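# Lift the ball off its ring with both hands

## Task

Grip the ball with both hands together, raise it so it sits at least three fingers' width above the ring it rests on, and keep it motionless in mid-air. At the end the ball must touch nothing else, and no motor of either hand may still show moving in hand_stopped_by.

## Robot and tools

ROBOT AND FRAME. A humanoid upper body stands on a mount past the table's -x edge and faces roughly +x. It has two arms. left_arm carries a left hand on the +y side, and right_arm carries a right hand on the -y side. The state line prints each hand point's end_effector_position in metres and its end_effector_quat_wxyz, both in one shared scene frame. In that frame z = 0 is the table surface, +z is up, +x runs away from the robot, and the table's near edge is at x = 0.18. The pelvis is 0.01 to 0.14 m above the table. Each shoulder sits about 0.28 m above it, 0.06 m toward +x, and 0.10 m to its own side. A hand point can be at most 0.62 m from its shoulder. The body may be rotated or tilted, and printed positions get less accurate at long reach.

HAND POINT. This point is fixed to the palm, 0.05 m in front of it, where a pinch closes. Its +z runs along the straightened fingers, which reach 0.06 to 0.07 m beyond it. Its +y points out of the palm. Its +x runs across the palm: on the right hand away from the thumb, on the left hand toward the thumb. The hand spans 0.08 m from the point on the little-finger side. On the thumb side it spans 0.02 m when the thumb is opposed and up to 0.09 m otherwise. A wrist bracket on the little-finger side reaches 0.11 m across and 0.03 m past the point along +y, and it can collide with things.

ROWS. Every row holds 28 numbers in [-1, 1], even if one arm is idle. The first 14 are left_arm/dx, dy, dz, rx, ry, rz and left_gripper/little, ring, middle, index, thumb_bend, thumb_turn, force_limit, speed. The last 14 are the same fields for right_arm/ and right_gripper/. dx..rz form an offset, not a pose. It is measured in that hand point's own axes from its pose at the start of the action. For a call's first action, that start is the last pose reported in this scene. Each row counts from this start, not from the row before it. A value of 1.0 means 0.6 m or 180 degrees, and rx, ry, rz together form one rotation vector. Finger and thumb values are absolute targets. +1 is open or straight. -1 is curled into the palm, or for thumb_turn, swung in front of the palm to face the fingers. A pinch is roughly index -0.22, thumb_bend -0.75, thumb_turn -0.57. force_limit maps linearly from about 0 N at -1 to 10 N at +1, or 15 N for the two thumb motors, and it halts closing motion only. speed maps from near zero at -1 to full at +1, and a full finger travel at full speed takes 0.6 s. No value means keep as is. To leave a hand unchanged, resend its last eight numbers. If none have been sent yet, send its hand_measured six values plus hand_force_limit and hand_speed.

TOOLS.
execute_actions(actions): a list of actions, each a table of up to 15 rows. Each row lasts one 1/30 s step, and a short table repeats its final row until 15 steps are done. An empty list just returns the state and images. The result also gives step readings, and HELD marks steps where an arm's command was held back.
move(target, speed, blocking): target is one 28-number row. Its offsets count from the pose in the latest result that shows one. Each hand point travels a straight line, and both arms finish together after 0.5 to 10 s, cut off at 10 s. speed is the top path speed in m/s, from 0.002 to 0.5, default 0.25, and turning is capped at twice that in rad/s. The hand numbers are applied at the start. Paths ignore obstacles and the other arm. Hands may lag, drift, or overshoot speed, especially with a nearly straight arm. The move: line reports the ending (done, off_target, moving, held, fault) and any limits. limits=paced means the pose was clipped. limits=held means some steps were blocked, and a burst of speed may follow. With blocking=false you get control back after 0.5 s. Call wait or stop before sending more rows or moves.
wait(seconds): 0 to 10; the arms keep their last command and any running move continues.
stop(): brakes a running move; braking needs space.
zoom_image(camera, region): camera is cam_high (672x504), cam_left_wrist or cam_right_wrist (504x504). region is [x0, y0, x1, y1] in pixels, at most 504x504.
show_instructions(): shows the reference pages.
finished_scene(scene): ends the given scene permanently, so only call it once the ball is held still.

CONTROL LIMITS. At each step the commanded pose is clipped to within 70 mm and 16 degrees of the measured pose, and position wins over orientation. A distant offset may need several actions. Joints move at most 2.4 rad/s. For an arm meant to stay still, send an offset back to its wanted pose in a reply's first call, then zeros afterwards. The robot holds its last command while you think.

GRIPPING. With the thumb opposed, a hand can wrap objects 0.035 to 0.08 m wide, centred on the wrist side of the hand point. Turn the thumb before making contact. A motor only starts when its target changes by at least 0.01. It then runs until it reaches the target or the closing load reaches force_limit, and then it locks. If blocked, it reads moving until its travel time has passed, then reads stalled. hand_stopped_by can read moving, target, force, stalled or fault. hand_measured, hand_stopped_by and hand_load_n list the six motors in row order. hand_load_n is positive when pushing the finger open, and loads near 0 mean the grip was lost. To squeeze harder, raise force_limit and send a target further closed than measured. Close at speed -0.9 or below for a gentle grip. Finish with no motor reading moving.

AVOID. Do not let the arms, hands or brackets strike or press each other hard. A contact torque at a joint's limit (23.2 N m, or 4.65 N m for wrist pitch and yaw, held weight included) stops that arm for 10 s. Motors warn when hot at 90 °C, and at 120 °C the arm drops. Don't slam, drop or fling the ball, and never knock anything off the table. Loose objects may get brief pushes.

Each tool is called after "Request:" by a JSON object that holds its "op" and its "data", one argument or row to a line.

Reference images:

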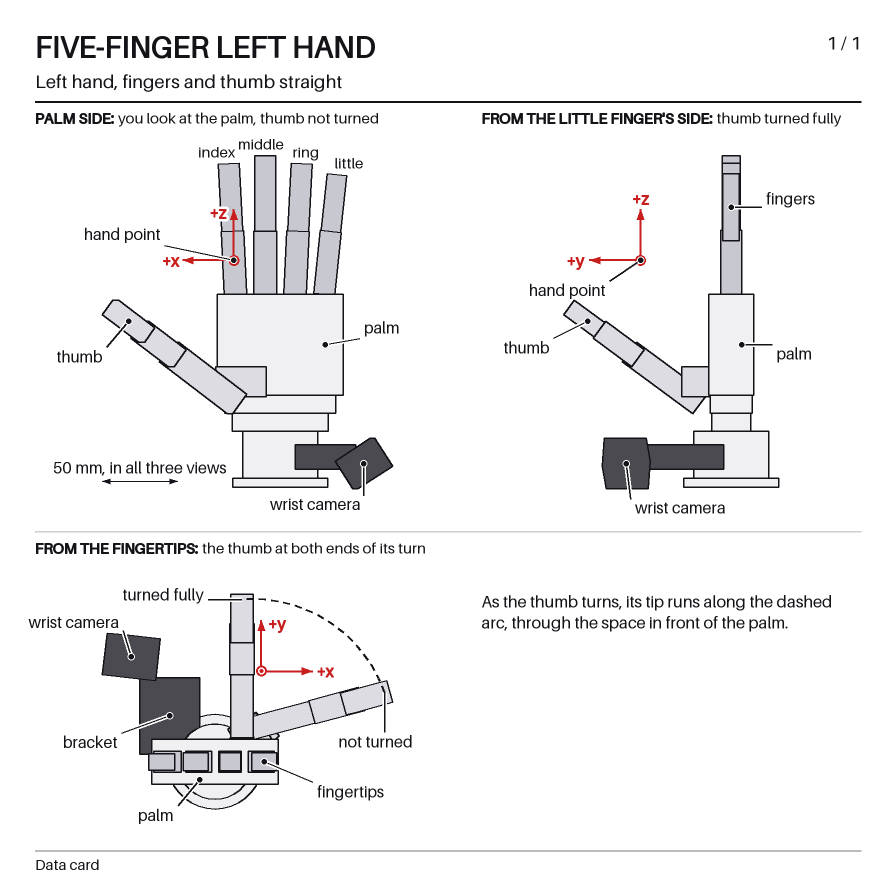

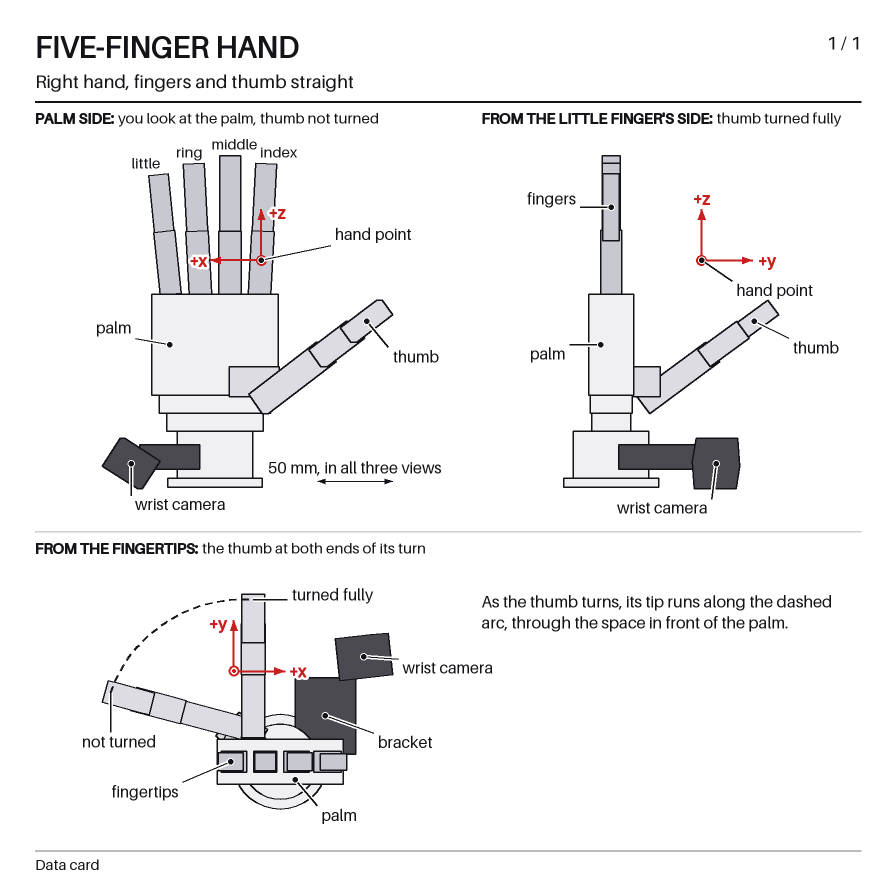

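## Session

I'll start by looking at the current state of the scene.

Request:
{"op": "execute_actions", "data": {
  "actions": []
}}

Scene clock: 0.00 s.
left_arm: end_effector_position=(+0.2192, +0.1504, +0.5071) hand_measured=(+1.000, +1.000, +1.000, +1.000, +1.000, +1.000) hand_load_n=(+0.0, +0.0, +0.0, +0.0, +0.0, +0.0) hand_stopped_by=(target, target, target, target, target, target) hand_force_limit=0.00 hand_speed=-0.80 end_effector_quat_wxyz=(+0.175, +0.129, -0.005, +0.976) | right_arm: end_effector_position=(+0.1224, -0.1831, +0.5342) hand_measured=(+1.000, +1.000, +1.000, +1.000, +1.000, +1.000) hand_load_n=(+0.0, +0.0, +0.0, +0.0, +0.0, +0.0) hand_stopped_by=(target, target, target, target, target, target) hand_force_limit=0.00 hand_speed=-0.80 end_effector_quat_wxyz=(+0.998, -0.006, +0.060, +0.017)
Joint positions: left_arm=[-0.212  0.438  0.168 -0.421 -0.651 -0.834 -0.172] | right_arm=[-0.135 -0.391 -0.271 -0.554  0.698 -0.896  0.167]
Joint velocities: left_arm=[ 0.008 -0.014 -0.012 -0.002  0.003  0.     0.   ] | right_arm=[0.    0.003 0.002 0.006 0.005 0.    0.   ]
Hand target (left_arm): +0.219, +0.150, +0.507; +0.175, +0.129, -0.005, +0.976
Hand target (right_arm): +0.122, -0.183, +0.534; +0.998, -0.006, +0.060, +0.017

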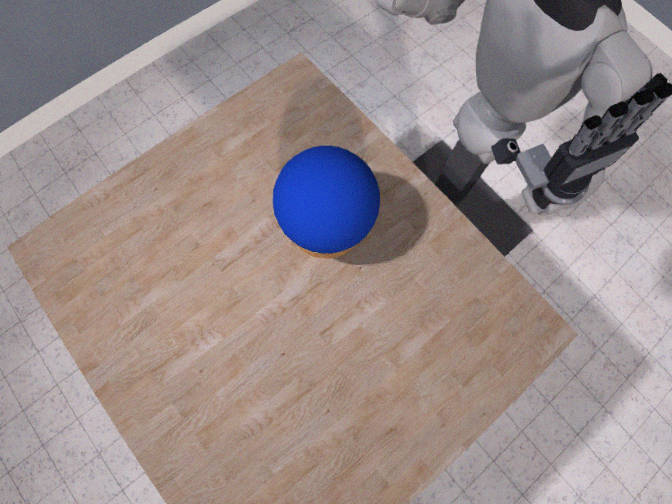

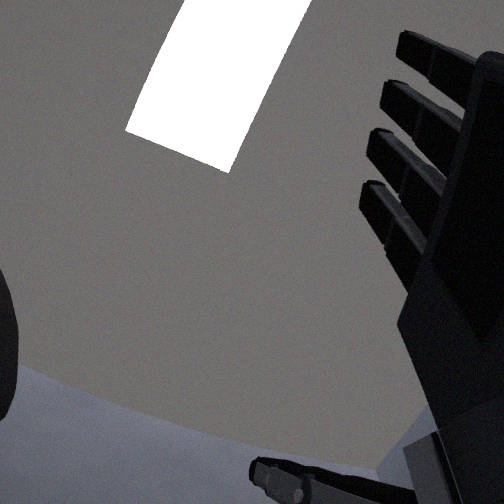

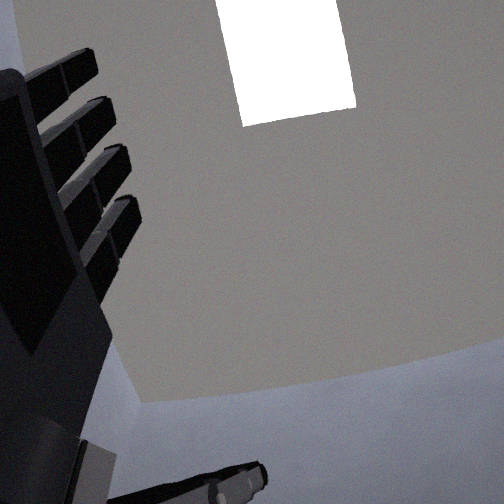

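Request:
{"op": "zoom_image", "data": {
  "camera": "cam_high",
  "region": [200, 0, 672, 354]
}}

Request:
{"op": "zoom_image", "data": {
  "camera": "cam_high",
  "region": [250, 130, 450, 280]
}}

Region (200, 0, 672, 354) of cam_high's 672x504 image, scaled by 1.068, with more detail than that image has; it fills the top 378 rows of this view, and the rest is white.

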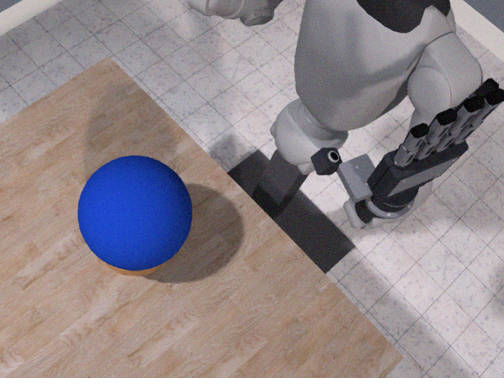

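Region (250, 130, 450, 280) of cam_high's 672x504 image, scaled by 2.520, with more detail than that image has; it fills the top 378 rows of this view, and the rest is white.

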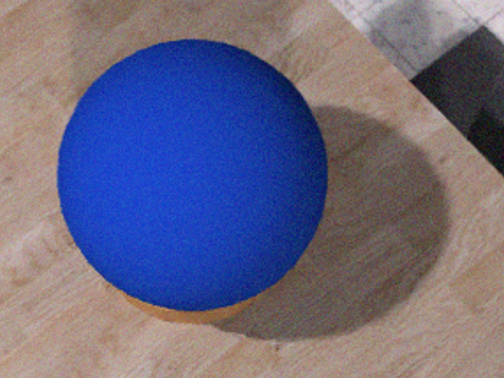

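Request:
{"op": "move", "data": {
  "target": [-0.1416, -0.2455, -0.3109, 0.1137, -0.5762, 0.0614, 1, 1, 1, 1, 1, 1, 0, -0.8, 0.3357, -0.1511, -0.3542, 0.01335, 0.62836, -0.0025, 1, 1, 1, 1, 1, 1, 0, -0.8],
  "speed": 0.4
}}

Scene clock: 34.77 s.
left_arm: end_effector_position=(+0.2989, +0.2775, +0.2942) hand_measured=(+1.000, +1.000, +1.000, +1.000, +1.000, +1.000) hand_load_n=(+0.0, +0.0, +0.0, +0.0, +0.0, +0.0) hand_stopped_by=(target, target, target, target, target, target) hand_force_limit=0.00 hand_speed=-0.80 end_effector_quat_wxyz=(+0.002, +0.850, +0.001, +0.526) | right_arm: end_effector_position=(+0.3029, -0.2661, +0.2965) hand_measured=(+1.000, +1.000, +1.000, +1.000, +1.000, +1.000) hand_load_n=(+0.0, +0.0, +0.0, +0.0, +0.0, +0.0) hand_stopped_by=(target, target, target, target, target, target) hand_force_limit=0.00 hand_speed=-0.80 end_effector_quat_wxyz=(+0.498, -0.015, +0.867, +0.005)
Joint positions: left_arm=[ 0.482  0.748  1.289 -0.638 -1.055  1.124 -0.342] | right_arm=[ 0.383 -1.242 -0.671 -0.362  1.357  0.693  0.123]
Joint velocities: left_arm=[ 0.002 -0.023 -0.005 -0.002  0.003  0.     0.   ] | right_arm=[ 0.005 -0.003  0.017  0.008 -0.003  0.     0.   ]
Hand target (left_arm): +0.299, +0.277, +0.294; +0.003, +0.851, +0.001, +0.525
Hand target (right_arm): +0.303, -0.266, +0.296; +0.497, -0.014, +0.868, +0.006
Off the commanded pose (left_arm): 0.010 m, 3 deg.
Off the commanded pose (right_arm): 0.006 m, 2 deg.
joint sent to its limit (left arm) — the command would take joint 1 (shoulder pitch) past its upper limit and joint 3 (shoulder yaw) past its upper limit, so those joints were sent only as far as their limits.
move: off_target (left_arm, right_arm)

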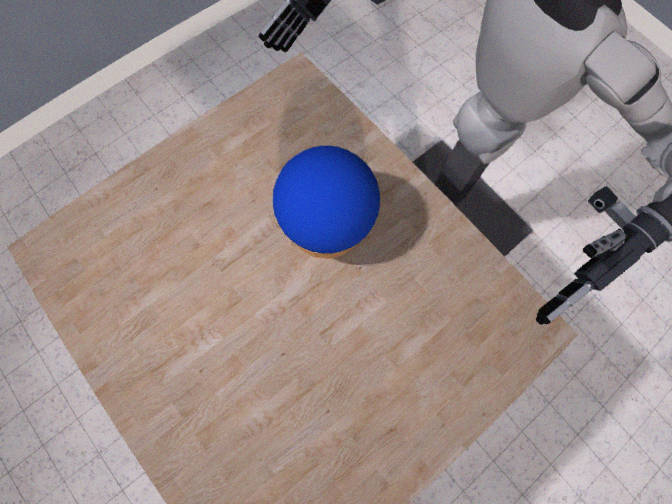

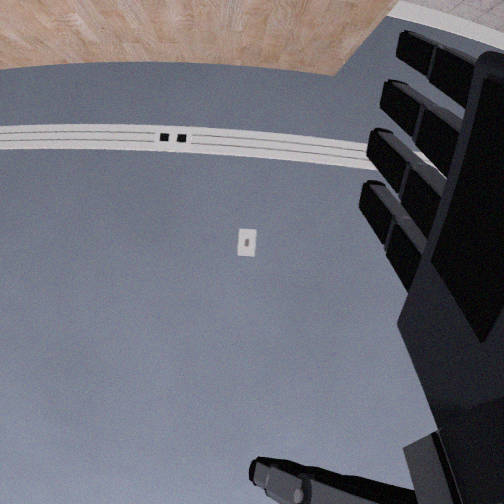

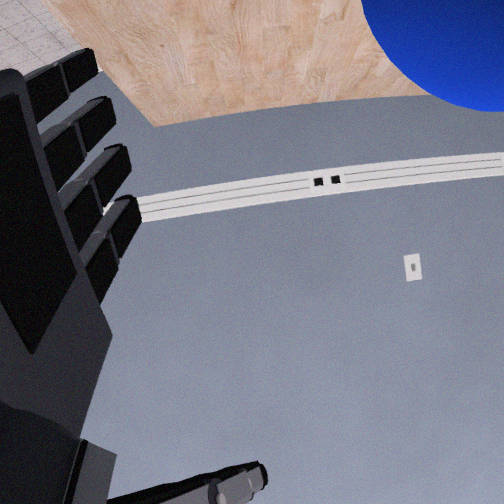

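Request:
{"op": "zoom_image", "data": {
  "camera": "cam_high",
  "region": [500, 170, 672, 370]
}}

Request:
{"op": "zoom_image", "data": {
  "camera": "cam_high",
  "region": [230, 0, 390, 120]
}}

Request:
{"op": "zoom_image", "data": {
  "camera": "cam_high",
  "region": [0, 200, 200, 504]
}}

Request:
{"op": "zoom_image", "data": {
  "camera": "cam_high",
  "region": [380, 304, 620, 504]
}}

Region (500, 170, 672, 370) of cam_high's 672x504 image, scaled by 2.520, with more detail than that image has; it fills the left 433 columns of this view, and the rest is white.

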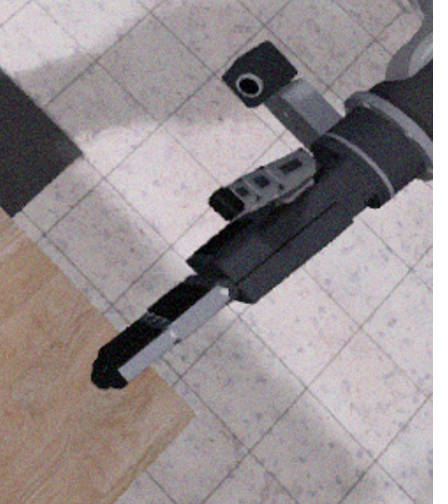

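Region (230, 0, 390, 120) of cam_high's 672x504 image, scaled by 3.150, with more detail than that image has; it fills the top 378 rows of this view, and the rest is white.

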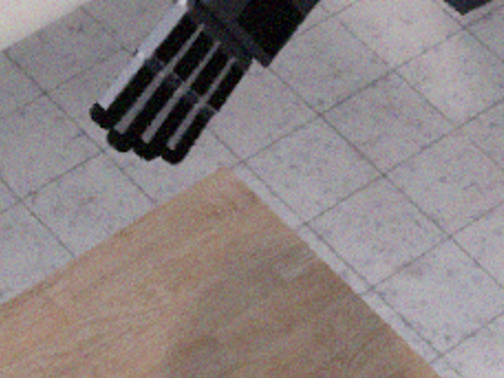

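Region (0, 200, 200, 504) of cam_high's 672x504 image, scaled by 1.658, with more detail than that image has; it fills the left 332 columns of this view, and the rest is white.

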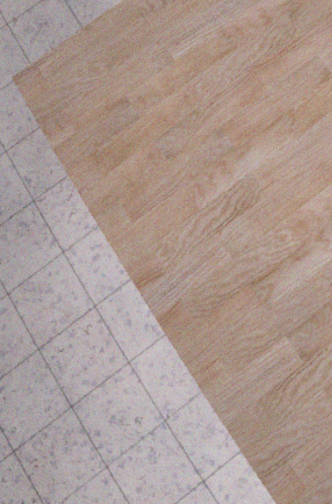

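Region (380, 304, 620, 504) of cam_high's 672x504 image, scaled by 2.100, with more detail than that image has.

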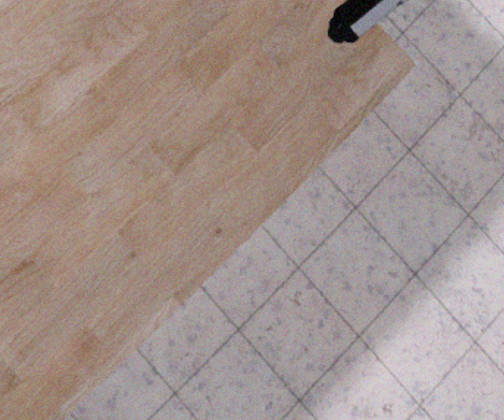

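Request:
{"op": "move", "data": {
  "target": [-0.0857, 0.3202, 0.3418, -0.0651, 0.0583, -0.0630, 1, 1, 1, 1, 1, 1, 0, -0.8, 0.0956, 0.1105, 0.2946, 0.0120, -0.0903, 0.0976, 1, 1, 1, 1, 1, 1, 0, -0.8],
  "speed": 0.2
}}

Scene clock: 156.70 s.
left_arm: end_effector_position=(+0.4584, +0.0725, +0.1629) hand_measured=(+1.000, +1.000, +1.000, +1.000, +1.000, +1.000) hand_load_n=(+0.0, +0.0, +0.0, +0.0, +0.0, +0.0) hand_stopped_by=(target, target, target, target, target, target) hand_force_limit=0.00 hand_speed=-0.80 end_effector_quat_wxyz=(+0.144, +0.791, +0.019, +0.594) | right_arm: end_effector_position=(+0.4218, -0.1910, +0.1599) hand_measured=(+1.000, +1.000, +1.000, +1.000, +1.000, +1.000) hand_load_n=(+0.0, +0.0, +0.0, +0.0, +0.0, +0.0) hand_stopped_by=(target, target, target, target, target, target) hand_force_limit=0.00 hand_speed=-0.80 end_effector_quat_wxyz=(+0.609, +0.133, +0.778, +0.073)
Joint positions: left_arm=[-0.34   0.178  0.142  0.244 -0.328  0.203 -0.117] | right_arm=[-0.363 -0.336  0.134  0.477  0.699 -0.073  0.059]
Joint velocities: left_arm=[-0.008  0.015 -0.006 -0.002  0.003 -0.01   0.   ] | right_arm=[ 0.     0.002  0.003  0.     0.006 -0.006  0.001]
Hand target (left_arm): +0.459, +0.073, +0.164; +0.143, +0.790, +0.018, +0.595
Hand target (right_arm): +0.422, -0.191, +0.161; +0.610, +0.131, +0.778, +0.073
Off the commanded pose (left_arm): 0.013 m, 1 deg.
Off the commanded pose (right_arm): 0.007 m, 1 deg.
move: off_target (left_arm, right_arm)

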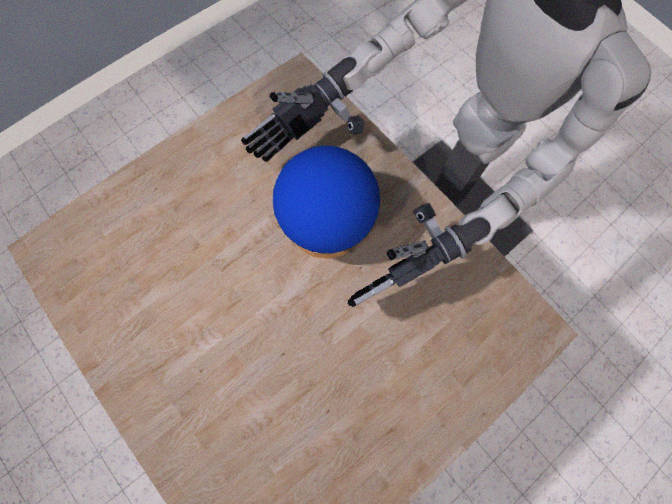

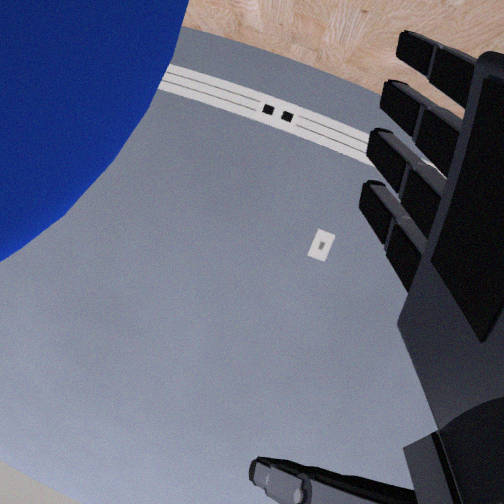

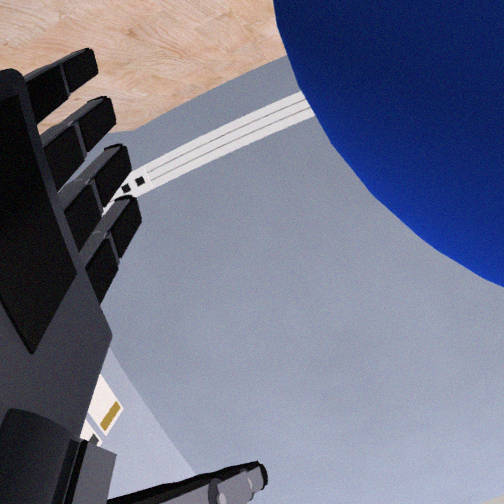

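Request:
{"op": "zoom_image", "data": {
  "camera": "cam_high",
  "region": [220, 50, 520, 330]
}}

Region (220, 50, 520, 330) of cam_high's 672x504 image, scaled by 1.680, with more detail than that image has; it fills the top 470 rows of this view, and the rest is white.

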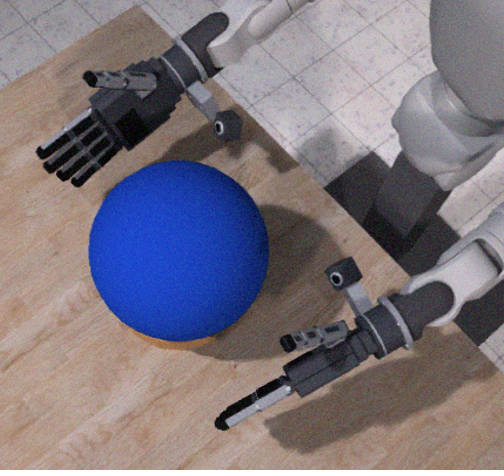

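Request:
{"op": "move", "data": {
  "target": [-0.0711, 0.0761, 0.0295, 0.0064, 0.0027, -0.0046, 1, 1, 1, 1, 1, 1, 0, -0.8, 0.0605, 0.0511, 0.031, 0.0011, 0.0007, -0.0055, 1, 1, 1, 1, 1, 1, 0, -0.8],
  "speed": 0.08
}}

Scene clock: 191.00 s.
left_arm: end_effector_position=(+0.4561, +0.0147, +0.1317) hand_measured=(+1.000, +1.000, +1.000, +1.000, +1.000, +1.000) hand_load_n=(+0.0, +0.0, +0.0, +0.0, +0.0, +0.0) hand_stopped_by=(target, target, target, target, target, target) hand_force_limit=0.00 hand_speed=-0.80 end_effector_quat_wxyz=(+0.144, +0.790, +0.031, +0.596) | right_arm: end_effector_position=(+0.4346, -0.1508, +0.1295) hand_measured=(+1.000, +1.000, +1.000, +1.000, +1.000, +1.000) hand_load_n=(+0.0, +0.0, +0.0, +0.0, +0.0, +0.0) hand_stopped_by=(target, target, target, target, target, target) hand_force_limit=0.00 hand_speed=-0.80 end_effector_quat_wxyz=(+0.607, +0.130, +0.781, +0.070)
Joint positions: left_arm=[-0.428 -0.001  0.069  0.577 -0.214 -0.1   -0.022] | right_arm=[-0.491 -0.166  0.178  0.806  0.601 -0.284  0.061]
Joint velocities: left_arm=[ 0.     0.003 -0.012  0.009  0.012 -0.011  0.001] | right_arm=[-0.002 -0.002  0.023  0.011 -0.003 -0.01   0.002]
Hand target (left_arm): +0.457, +0.015, +0.132; +0.141, +0.789, +0.029, +0.597
Hand target (right_arm): +0.435, -0.150, +0.130; +0.608, +0.127, +0.781, +0.070
Off the commanded pose (left_arm): 0.003 m, 0 deg.
Off the commanded pose (right_arm): 0.001 m, 1 deg.
move: done

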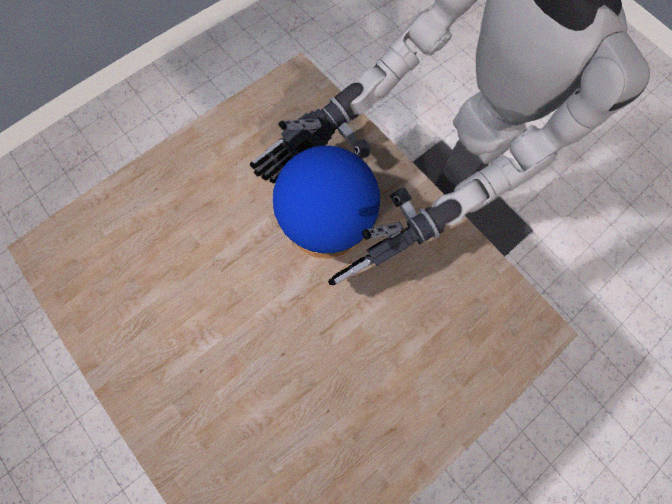

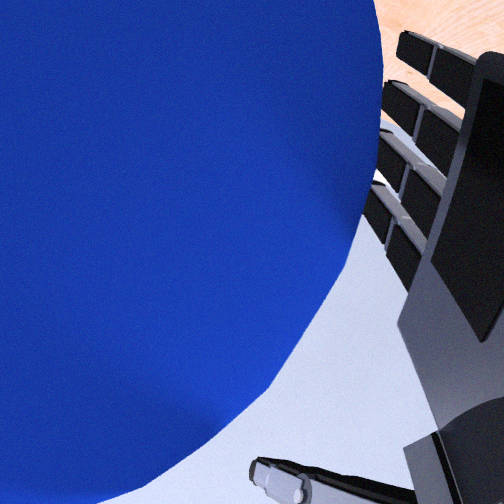

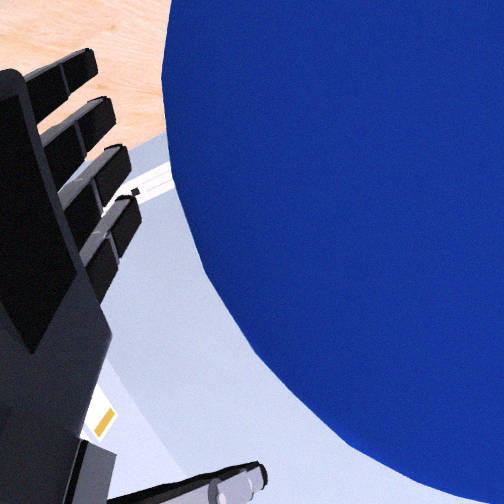

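Request:
{"op": "zoom_image", "data": {
  "camera": "cam_high",
  "region": [240, 90, 470, 300]
}}

Region (240, 90, 470, 300) of cam_high's 672x504 image, scaled by 2.191, with more detail than that image has; it fills the top 460 rows of this view, and the rest is white.

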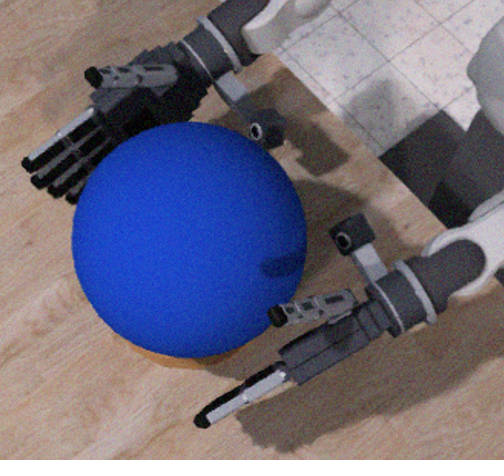

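Request:
{"op": "move", "data": {
  "target": [-0.00625, 0.02415, 0.0017, 0, 0, 0, 1, 1, 1, 1, 1, 1, 0, -0.8, 0.0104, 0.04025, 0.0028, 0, 0, 0, 1, 1, 1, 1, 1, 1, 0, -0.8],
  "speed": 0.04
}}

Scene clock: 211.20 s.
left_arm: end_effector_position=(+0.4538, +0.0005, +0.1314) hand_measured=(+1.000, +1.000, +1.000, +1.000, +1.000, +1.000) hand_load_n=(+0.0, +0.0, +0.0, +0.0, +0.0, +0.0) hand_stopped_by=(target, target, target, target, target, target) hand_force_limit=0.00 hand_speed=-0.80 end_effector_quat_wxyz=(+0.142, +0.790, +0.028, +0.596) | right_arm: end_effector_position=(+0.4373, -0.1273, +0.1290) hand_measured=(+1.000, +1.000, +1.000, +1.000, +1.000, +1.000) hand_load_n=(+0.0, +0.0, +0.0, +0.0, +0.0, +0.0) hand_stopped_by=(target, target, target, target, target, target) hand_force_limit=0.00 hand_speed=-0.80 end_effector_quat_wxyz=(+0.605, +0.134, +0.781, +0.071)
Joint positions: left_arm=[-0.436 -0.003 -0.011  0.597 -0.243 -0.129  0.044] | right_arm=[-0.495 -0.108  0.214  0.791  0.575 -0.291 -0.014]
Joint velocities: left_arm=[ 0.002 -0.006  0.    -0.008  0.     0.     0.   ] | right_arm=[-0.011  0.003  0.005  0.006  0.     0.    -0.001]
Hand target (left_arm): +0.454, -0.000, +0.132; +0.143, +0.789, +0.030, +0.596
Hand target (right_arm): +0.438, -0.126, +0.130; +0.607, +0.132, +0.780, +0.070
Off the commanded pose (left_arm): 0.001 m, 0 deg.
Off the commanded pose (right_arm): 0.002 m, 0 deg.
joint sent to its limit (left arm) — the command would take joint 2 (shoulder roll) past its lower limit, so that joint was sent only as far as its limit.
move: done

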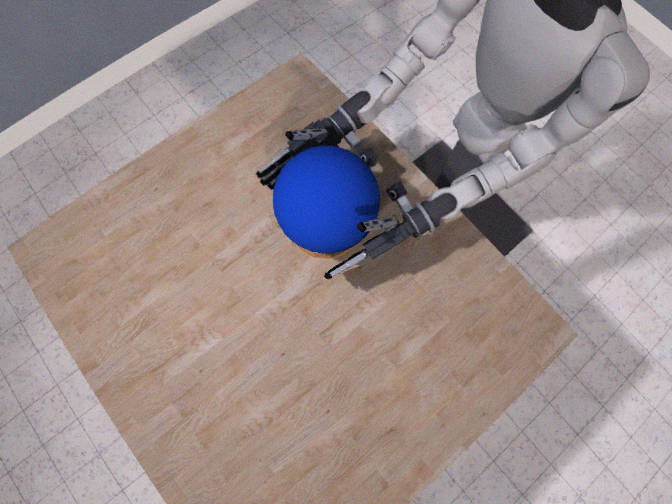

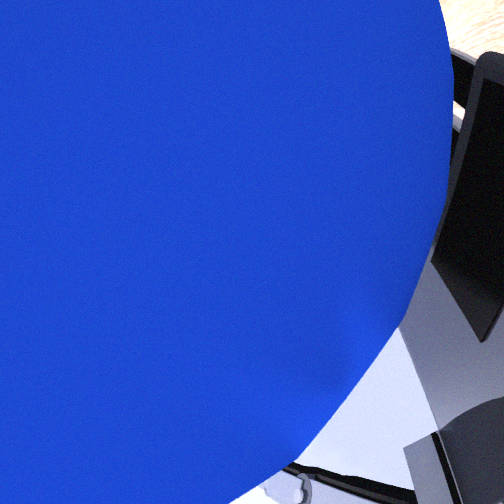

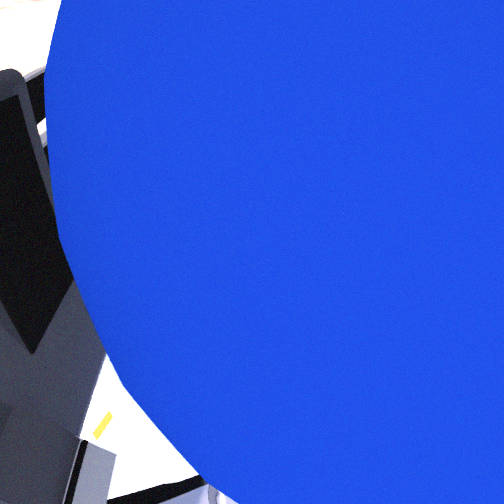

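Request:
{"op": "zoom_image", "data": {
  "camera": "cam_high",
  "region": [250, 100, 450, 290]
}}

Region (250, 100, 450, 290) of cam_high's 672x504 image, scaled by 2.520, with more detail than that image has; it fills the top 479 rows of this view, and the rest is white.

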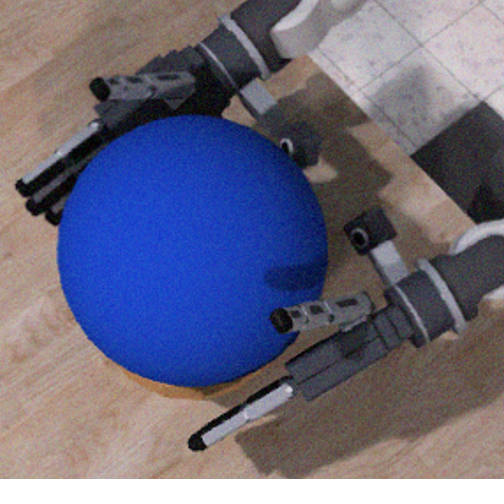

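Request:
{"op": "move", "data": {
  "target": [-0.005, 0.0193, 0.0013, 0, 0, 0, 1, 1, 1, 1, 1, 1, 0, -0.8, 0.005, 0.0193, 0.0013, 0, 0, 0, 1, 1, 1, 1, 1, 1, 0, -0.8],
  "speed": 0.02
}}

Scene clock: 217.93 s.
left_arm: end_effector_position=(+0.4522, -0.0082, +0.1297) hand_measured=(+1.000, +1.000, +1.000, +1.000, +1.000, +1.000) hand_load_n=(+0.0, +0.0, +0.0, +0.0, +0.0, +0.0) hand_stopped_by=(target, target, target, target, target, target) hand_force_limit=0.00 hand_speed=-0.80 end_effector_quat_wxyz=(+0.137, +0.791, +0.029, +0.595) | right_arm: end_effector_position=(+0.4383, -0.1194, +0.1282) hand_measured=(+1.000, +1.000, +1.000, +1.000, +1.000, +1.000) hand_load_n=(+0.0, +0.0, +0.0, +0.0, +0.0, +0.0) hand_stopped_by=(target, target, target, target, target, target) hand_force_limit=0.00 hand_speed=-0.80 end_effector_quat_wxyz=(+0.604, +0.138, +0.782, +0.069)
Joint positions: left_arm=[-0.444 -0.003 -0.075  0.621 -0.271 -0.155  0.101] | right_arm=[-0.499 -0.084  0.228  0.791  0.566 -0.298 -0.048]
Joint velocities: left_arm=[-0.008  0.02  -0.002  0.008  0.006 -0.001  0.001] | right_arm=[ 0.002  0.     0.003  0.005  0.    -0.002 -0.003]
Hand target (left_arm): +0.452, -0.011, +0.132; +0.141, +0.790, +0.028, +0.596
Hand target (right_arm): +0.439, -0.116, +0.129; +0.605, +0.135, +0.781, +0.071
Off the commanded pose (left_arm): 0.004 m, 1 deg.
Off the commanded pose (right_arm): 0.004 m, 1 deg.
joint sent to its limit (left arm) — the command would take joint 2 (shoulder roll) past its lower limit, so that joint was sent only as far as its limit.
move: off_target (left_arm, right_arm)

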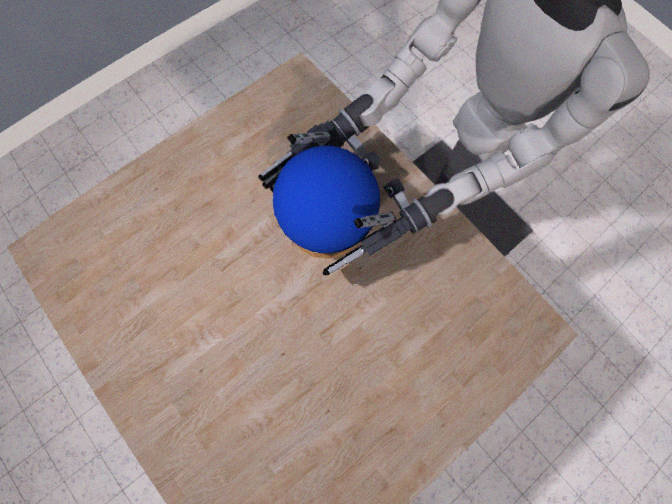

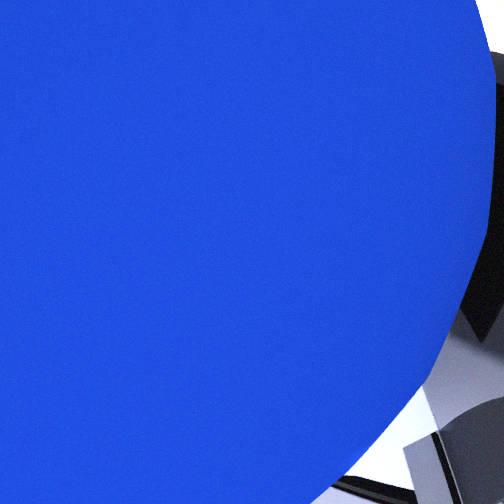

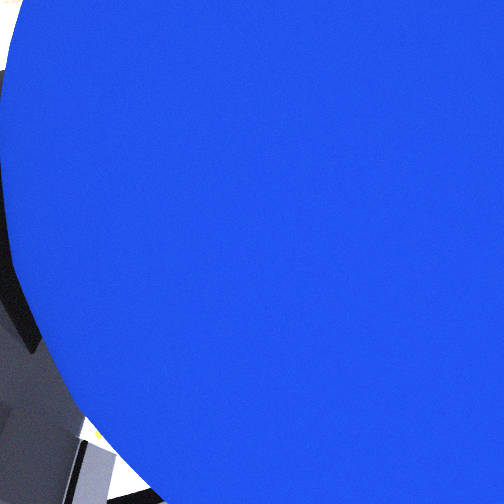

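Request:
{"op": "move", "data": {
  "target": [-0.0033, 0.0129, 0.0009, 0, 0, 0, 0.3, 0.3, 0.3, 0.3, 1, -0.2, -0.7, -0.9, 0.0033, 0.0129, 0.0009, 0, 0, 0, 0.3, 0.3, 0.3, 0.3, 1, -0.2, -0.7, -0.9],
  "speed": 0.02
}}

Scene clock: 238.07 s.
left_arm: end_effector_position=(+0.4537, -0.0062, +0.1278) hand_measured=(+0.518, +0.590, +0.596, +0.528, +1.000, +0.634) hand_load_n=(+2.0, +0.0, +0.0, +0.5, +0.0, +1.0) hand_stopped_by=(force, force, force, force, target, force) hand_force_limit=-0.70 hand_speed=-0.90 end_effector_quat_wxyz=(+0.126, +0.792, +0.036, +0.597) | right_arm: end_effector_position=(+0.4391, -0.1219, +0.1275) hand_measured=(+0.452, +0.528, +0.534, +0.474, +1.000, +0.734) hand_load_n=(+1.5, +0.0, +0.0, +1.0, +0.0, +0.5) hand_stopped_by=(force, force, force, force, target, force) hand_force_limit=-0.70 hand_speed=-0.90 end_effector_quat_wxyz=(+0.605, +0.147, +0.781, +0.059)
Joint positions: left_arm=[-0.451  0.006 -0.11   0.641 -0.295 -0.18   0.148] | right_arm=[-0.5   -0.077  0.235  0.797  0.565 -0.312 -0.082]
Joint velocities: left_arm=[ 0.     0.009 -0.005  0.005  0.005  0.     0.   ] | right_arm=[ 0.006 -0.003  0.     0.003  0.009  0.     0.   ]
Hand target (left_arm): +0.451, -0.016, +0.130; +0.137, +0.791, +0.029, +0.596
Hand target (right_arm): +0.439, -0.112, +0.129; +0.604, +0.139, +0.782, +0.069
Off the commanded pose (left_arm): 0.010 m, 2 deg.
Off the commanded pose (right_arm): 0.010 m, 2 deg.
move: off_target (left_arm, right_arm)

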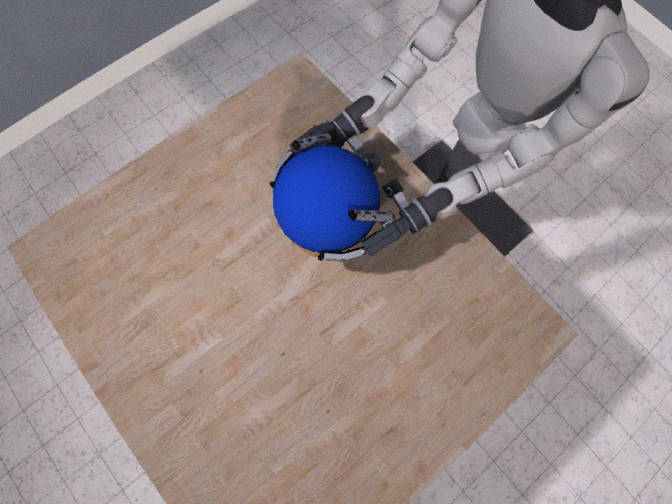

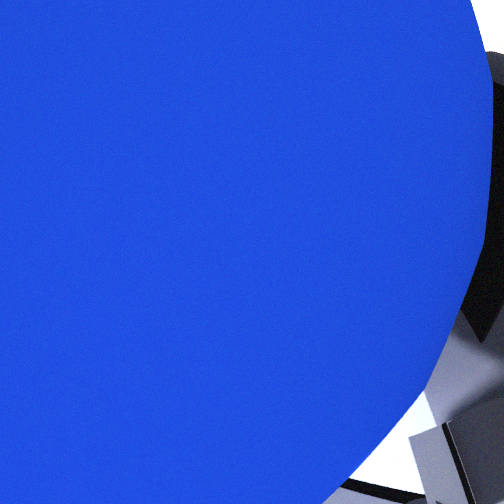

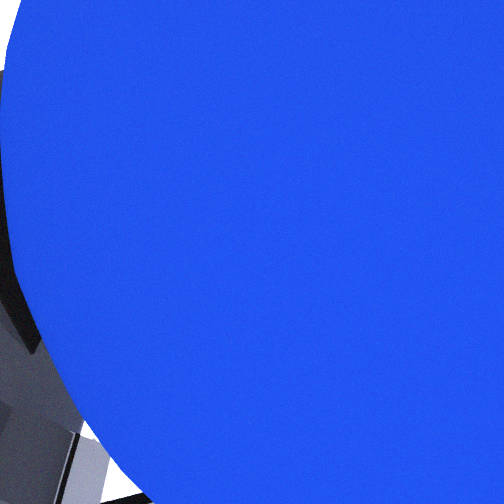

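Request:
{"op": "execute_actions", "data": {
  "actions": [
    [[0,0.0183,0,-0.0083,0,0,0.3,0.3,0.3,0.3,1,-0.2,-0.7,-0.9,0,0.0183,0,-0.0079,0,0,0.3,0.3,0.3,0.3,1,-0.2,-0.7,-0.9],[0,0.0200,0,-0.0085,0,0,0.3,0.3,0.3,0.3,1,-0.2,-0.7,-0.9,0,0.0200,0,-0.0085,0,0,0.3,0.3,0.3,0.3,1,-0.2,-0.7,-0.9],[0,0.0217,0,-0.009,0,0,0.3,0.3,0.3,0.3,1,-0.2,-0.7,-0.9,0,0.0217,0,-0.009,0,0,0.3,0.3,0.3,0.3,1,-0.2,-0.7,-0.9],[0,0.0233,0,-0.009,0,0,0.3,0.3,0.3,0.3,1,-0.2,-0.7,-0.9,0,0.0233,0,-0.009,0,0,0.3,0.3,0.3,0.3,1,-0.2,-0.7,-0.9],[0,0.0250,0,-0.0095,0,0,0.3,0.3,0.3,0.3,1,-0.2,-0.7,-0.9,0,0.0250,0,-0.0095,0,0,0.3,0.3,0.3,0.3,1,-0.2,-0.7,-0.9],[0,0.0267,0,-0.0095,0,0,0.3,0.3,0.3,0.3,1,-0.2,-0.7,-0.9,0,0.0267,0,-0.0095,0,0,0.3,0.3,0.3,0.3,1,-0.2,-0.7,-0.9],[0,0.0283,0,-0.01,0,0,0.3,0.3,0.3,0.3,1,-0.2,-0.7,-0.9,0,0.0283,0,-0.01,0,0,0.3,0.3,0.3,0.3,1,-0.2,-0.7,-0.9],[0,0.0300,0,-0.01,0,0,0.3,0.3,0.3,0.3,1,-0.2,-0.7,-0.9,0,0.0300,0,-0.01,0,0,0.3,0.3,0.3,0.3,1,-0.2,-0.7,-0.9],[0,0.0317,0,-0.0105,0,0,0.3,0.3,0.3,0.3,1,-0.2,-0.7,-0.9,0,0.0317,0,-0.0105,0,0,0.3,0.3,0.3,0.3,1,-0.2,-0.7,-0.9],[0,0.0333,0,-0.0105,0,0,0.3,0.3,0.3,0.3,1,-0.2,-0.7,-0.9,0,0.0333,0,-0.0105,0,0,0.3,0.3,0.3,0.3,1,-0.2,-0.7,-0.9],[0,0.0350,0,-0.011,0,0,0.3,0.3,0.3,0.3,1,-0.2,-0.7,-0.9,0,0.0350,0,-0.011,0,0,0.3,0.3,0.3,0.3,1,-0.2,-0.7,-0.9],[0,0.0367,0,-0.011,0,0,0.3,0.3,0.3,0.3,1,-0.2,-0.7,-0.9,0,0.0367,0,-0.011,0,0,0.3,0.3,0.3,0.3,1,-0.2,-0.7,-0.9],[0,0.0383,0,-0.0115,0,0,0.3,0.3,0.3,0.3,1,-0.2,-0.7,-0.9,0,0.0383,0,-0.0115,0,0,0.3,0.3,0.3,0.3,1,-0.2,-0.7,-0.9],[0,0.0400,0,-0.012,0,0,0.3,0.3,0.3,0.3,1,-0.2,-0.7,-0.9,0,0.0400,0,-0.012,0,0,0.3,0.3,0.3,0.3,1,-0.2,-0.7,-0.9],[0,0.0417,0,-0.012,0,0,0.3,0.3,0.3,0.3,1,-0.2,-0.7,-0.9,0,0.0417,0,-0.012,0,0,0.3,0.3,0.3,0.3,1,-0.2,-0.7,-0.9]]
  ]
}}

Request:
{"op": "wait", "data": {
  "seconds": 0.5
}}

Scene clock: 254.13 s.
left_arm: end_effector_position=(+0.4558, -0.0073, +0.1287) hand_measured=(+0.518, +0.590, +0.596, +0.528, +1.000, +0.634) hand_load_n=(+1.5, +0.0, +0.0, +0.0, +0.0, +4.0) hand_stopped_by=(force, force, force, force, target, force) hand_force_limit=-0.70 hand_speed=-0.90 end_effector_quat_wxyz=(+0.120, +0.792, +0.043, +0.598) | right_arm: end_effector_position=(+0.4408, -0.1228, +0.1282) hand_measured=(+0.452, +0.528, +0.534, +0.474, +1.000, +0.734) hand_load_n=(+1.0, +0.0, +0.0, +0.0, +0.0, +3.5) hand_stopped_by=(force, force, force, force, target, force) hand_force_limit=-0.70 hand_speed=-0.90 end_effector_quat_wxyz=(+0.605, +0.154, +0.780, +0.051)
Joint positions: left_arm=[-0.465  0.016 -0.155  0.656 -0.329 -0.196  0.195] | right_arm=[-0.504 -0.071  0.242  0.791  0.565 -0.312 -0.116]
Joint velocities: left_arm=[-0.031  0.037 -0.123  0.012 -0.091 -0.03   0.12 ] | right_arm=[ 0.009  0.008  0.04  -0.043  0.003  0.    -0.096]
Hand target (left_arm): +0.451, -0.030, +0.135; +0.140, +0.789, +0.024, +0.598
Hand target (right_arm): +0.443, -0.099, +0.135; +0.608, +0.136, +0.779, +0.074
Off the commanded pose (left_arm): 0.024 m, 3 deg.
Off the commanded pose (right_arm): 0.026 m, 3 deg.
joint sent to its limit (left arm) — the command would take joint 2 (shoulder roll) past its lower limit, so that joint was sent only as far as its limit.
Step readings (end_effector_position):
0: left_arm (+0.4537, -0.0062, +0.1278) | right_arm (+0.4391, -0.1219, +0.1275)
1: left_arm (+0.4537, -0.0062, +0.1278) | right_arm (+0.4391, -0.1219, +0.1275)
2: left_arm (+0.4539, -0.0063, +0.1278) | right_arm (+0.4393, -0.1219, +0.1275)
4: left_arm (+0.4544, -0.0066, +0.1279) | right_arm (+0.4396, -0.1221, +0.1274)
8: left_arm (+0.4550, -0.0068, +0.1281) | right_arm (+0.4400, -0.1224, +0.1274)
15: end_effector_position above

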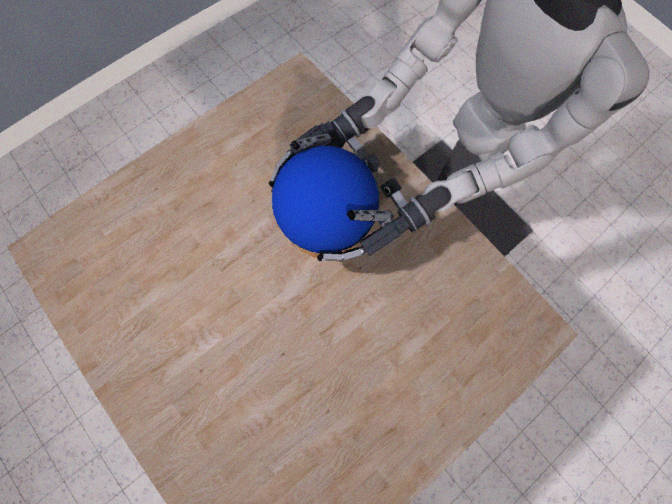

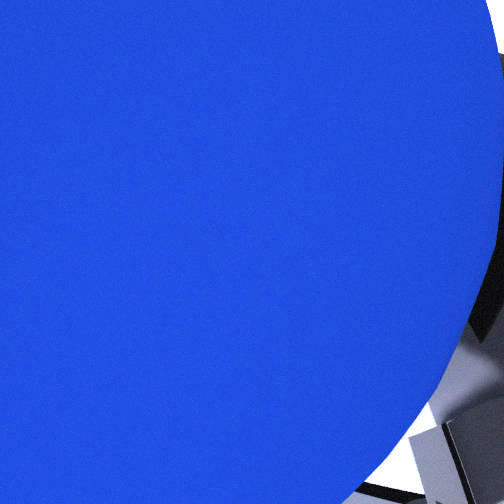

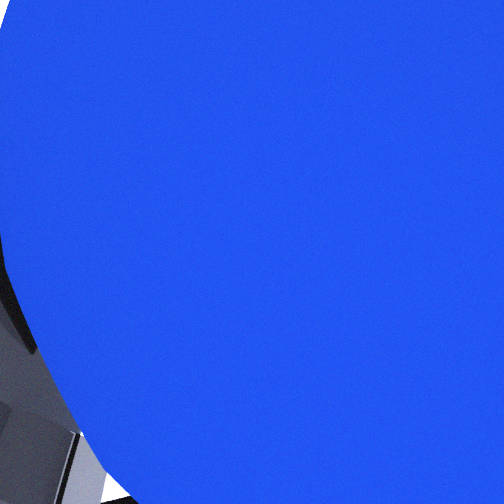

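Scene clock: 254.63 s.
left_arm: end_effector_position=(+0.4561, -0.0074, +0.1289) hand_measured=(+0.518, +0.590, +0.596, +0.528, +1.000, +0.634) hand_load_n=(+1.5, +0.0, +0.0, +0.0, +0.0, +4.0) hand_stopped_by=(force, force, force, force, target, force) hand_force_limit=-0.70 hand_speed=-0.90 end_effector_quat_wxyz=(+0.118, +0.791, +0.043, +0.598) | right_arm: end_effector_position=(+0.4410, -0.1229, +0.1285) hand_measured=(+0.452, +0.528, +0.534, +0.474, +1.000, +0.734) hand_load_n=(+1.0, +0.0, +0.0, +0.0, +0.0, +3.5) hand_stopped_by=(force, force, force, force, target, force) hand_force_limit=-0.70 hand_speed=-0.90 end_effector_quat_wxyz=(+0.605, +0.155, +0.780, +0.050)
Joint positions: left_arm=[-0.466  0.018 -0.162  0.657 -0.334 -0.198  0.203] | right_arm=[-0.504 -0.071  0.244  0.789  0.565 -0.312 -0.122]
Joint velocities: left_arm=[ 0.    -0.006  0.     0.    -0.003  0.     0.   ] | right_arm=[-0.008  0.    -0.009  0.005  0.     0.     0.   ]
Hand target (left_arm): +0.451, -0.030, +0.135; +0.140, +0.789, +0.024, +0.598
Hand target (right_arm): +0.443, -0.099, +0.135; +0.608, +0.136, +0.779, +0.074
Off the commanded pose (left_arm): 0.024 m, 3 deg.
Off the commanded pose (right_arm): 0.026 m, 4 deg.
wait: 0.50 s; at rest by 0.17 s

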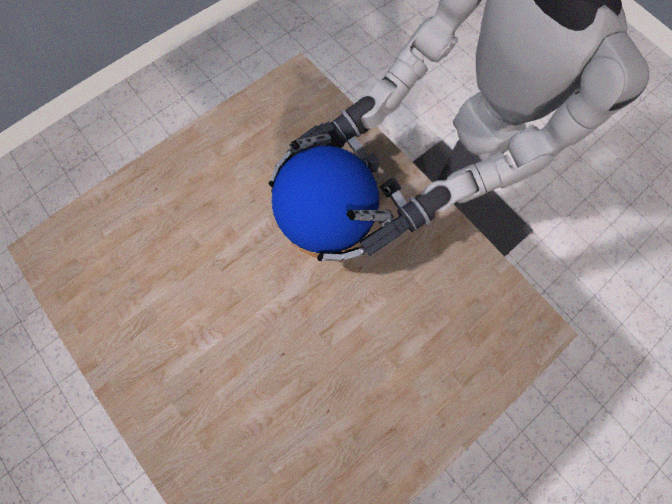

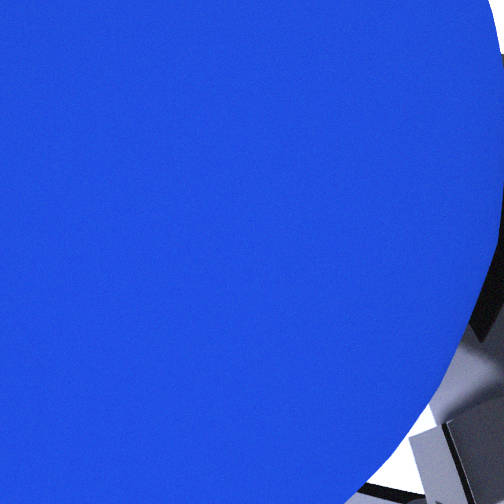

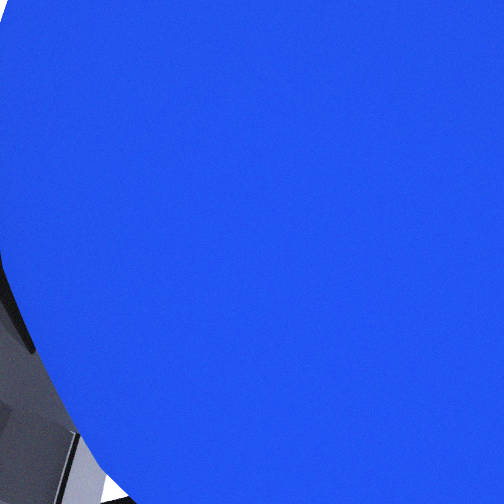

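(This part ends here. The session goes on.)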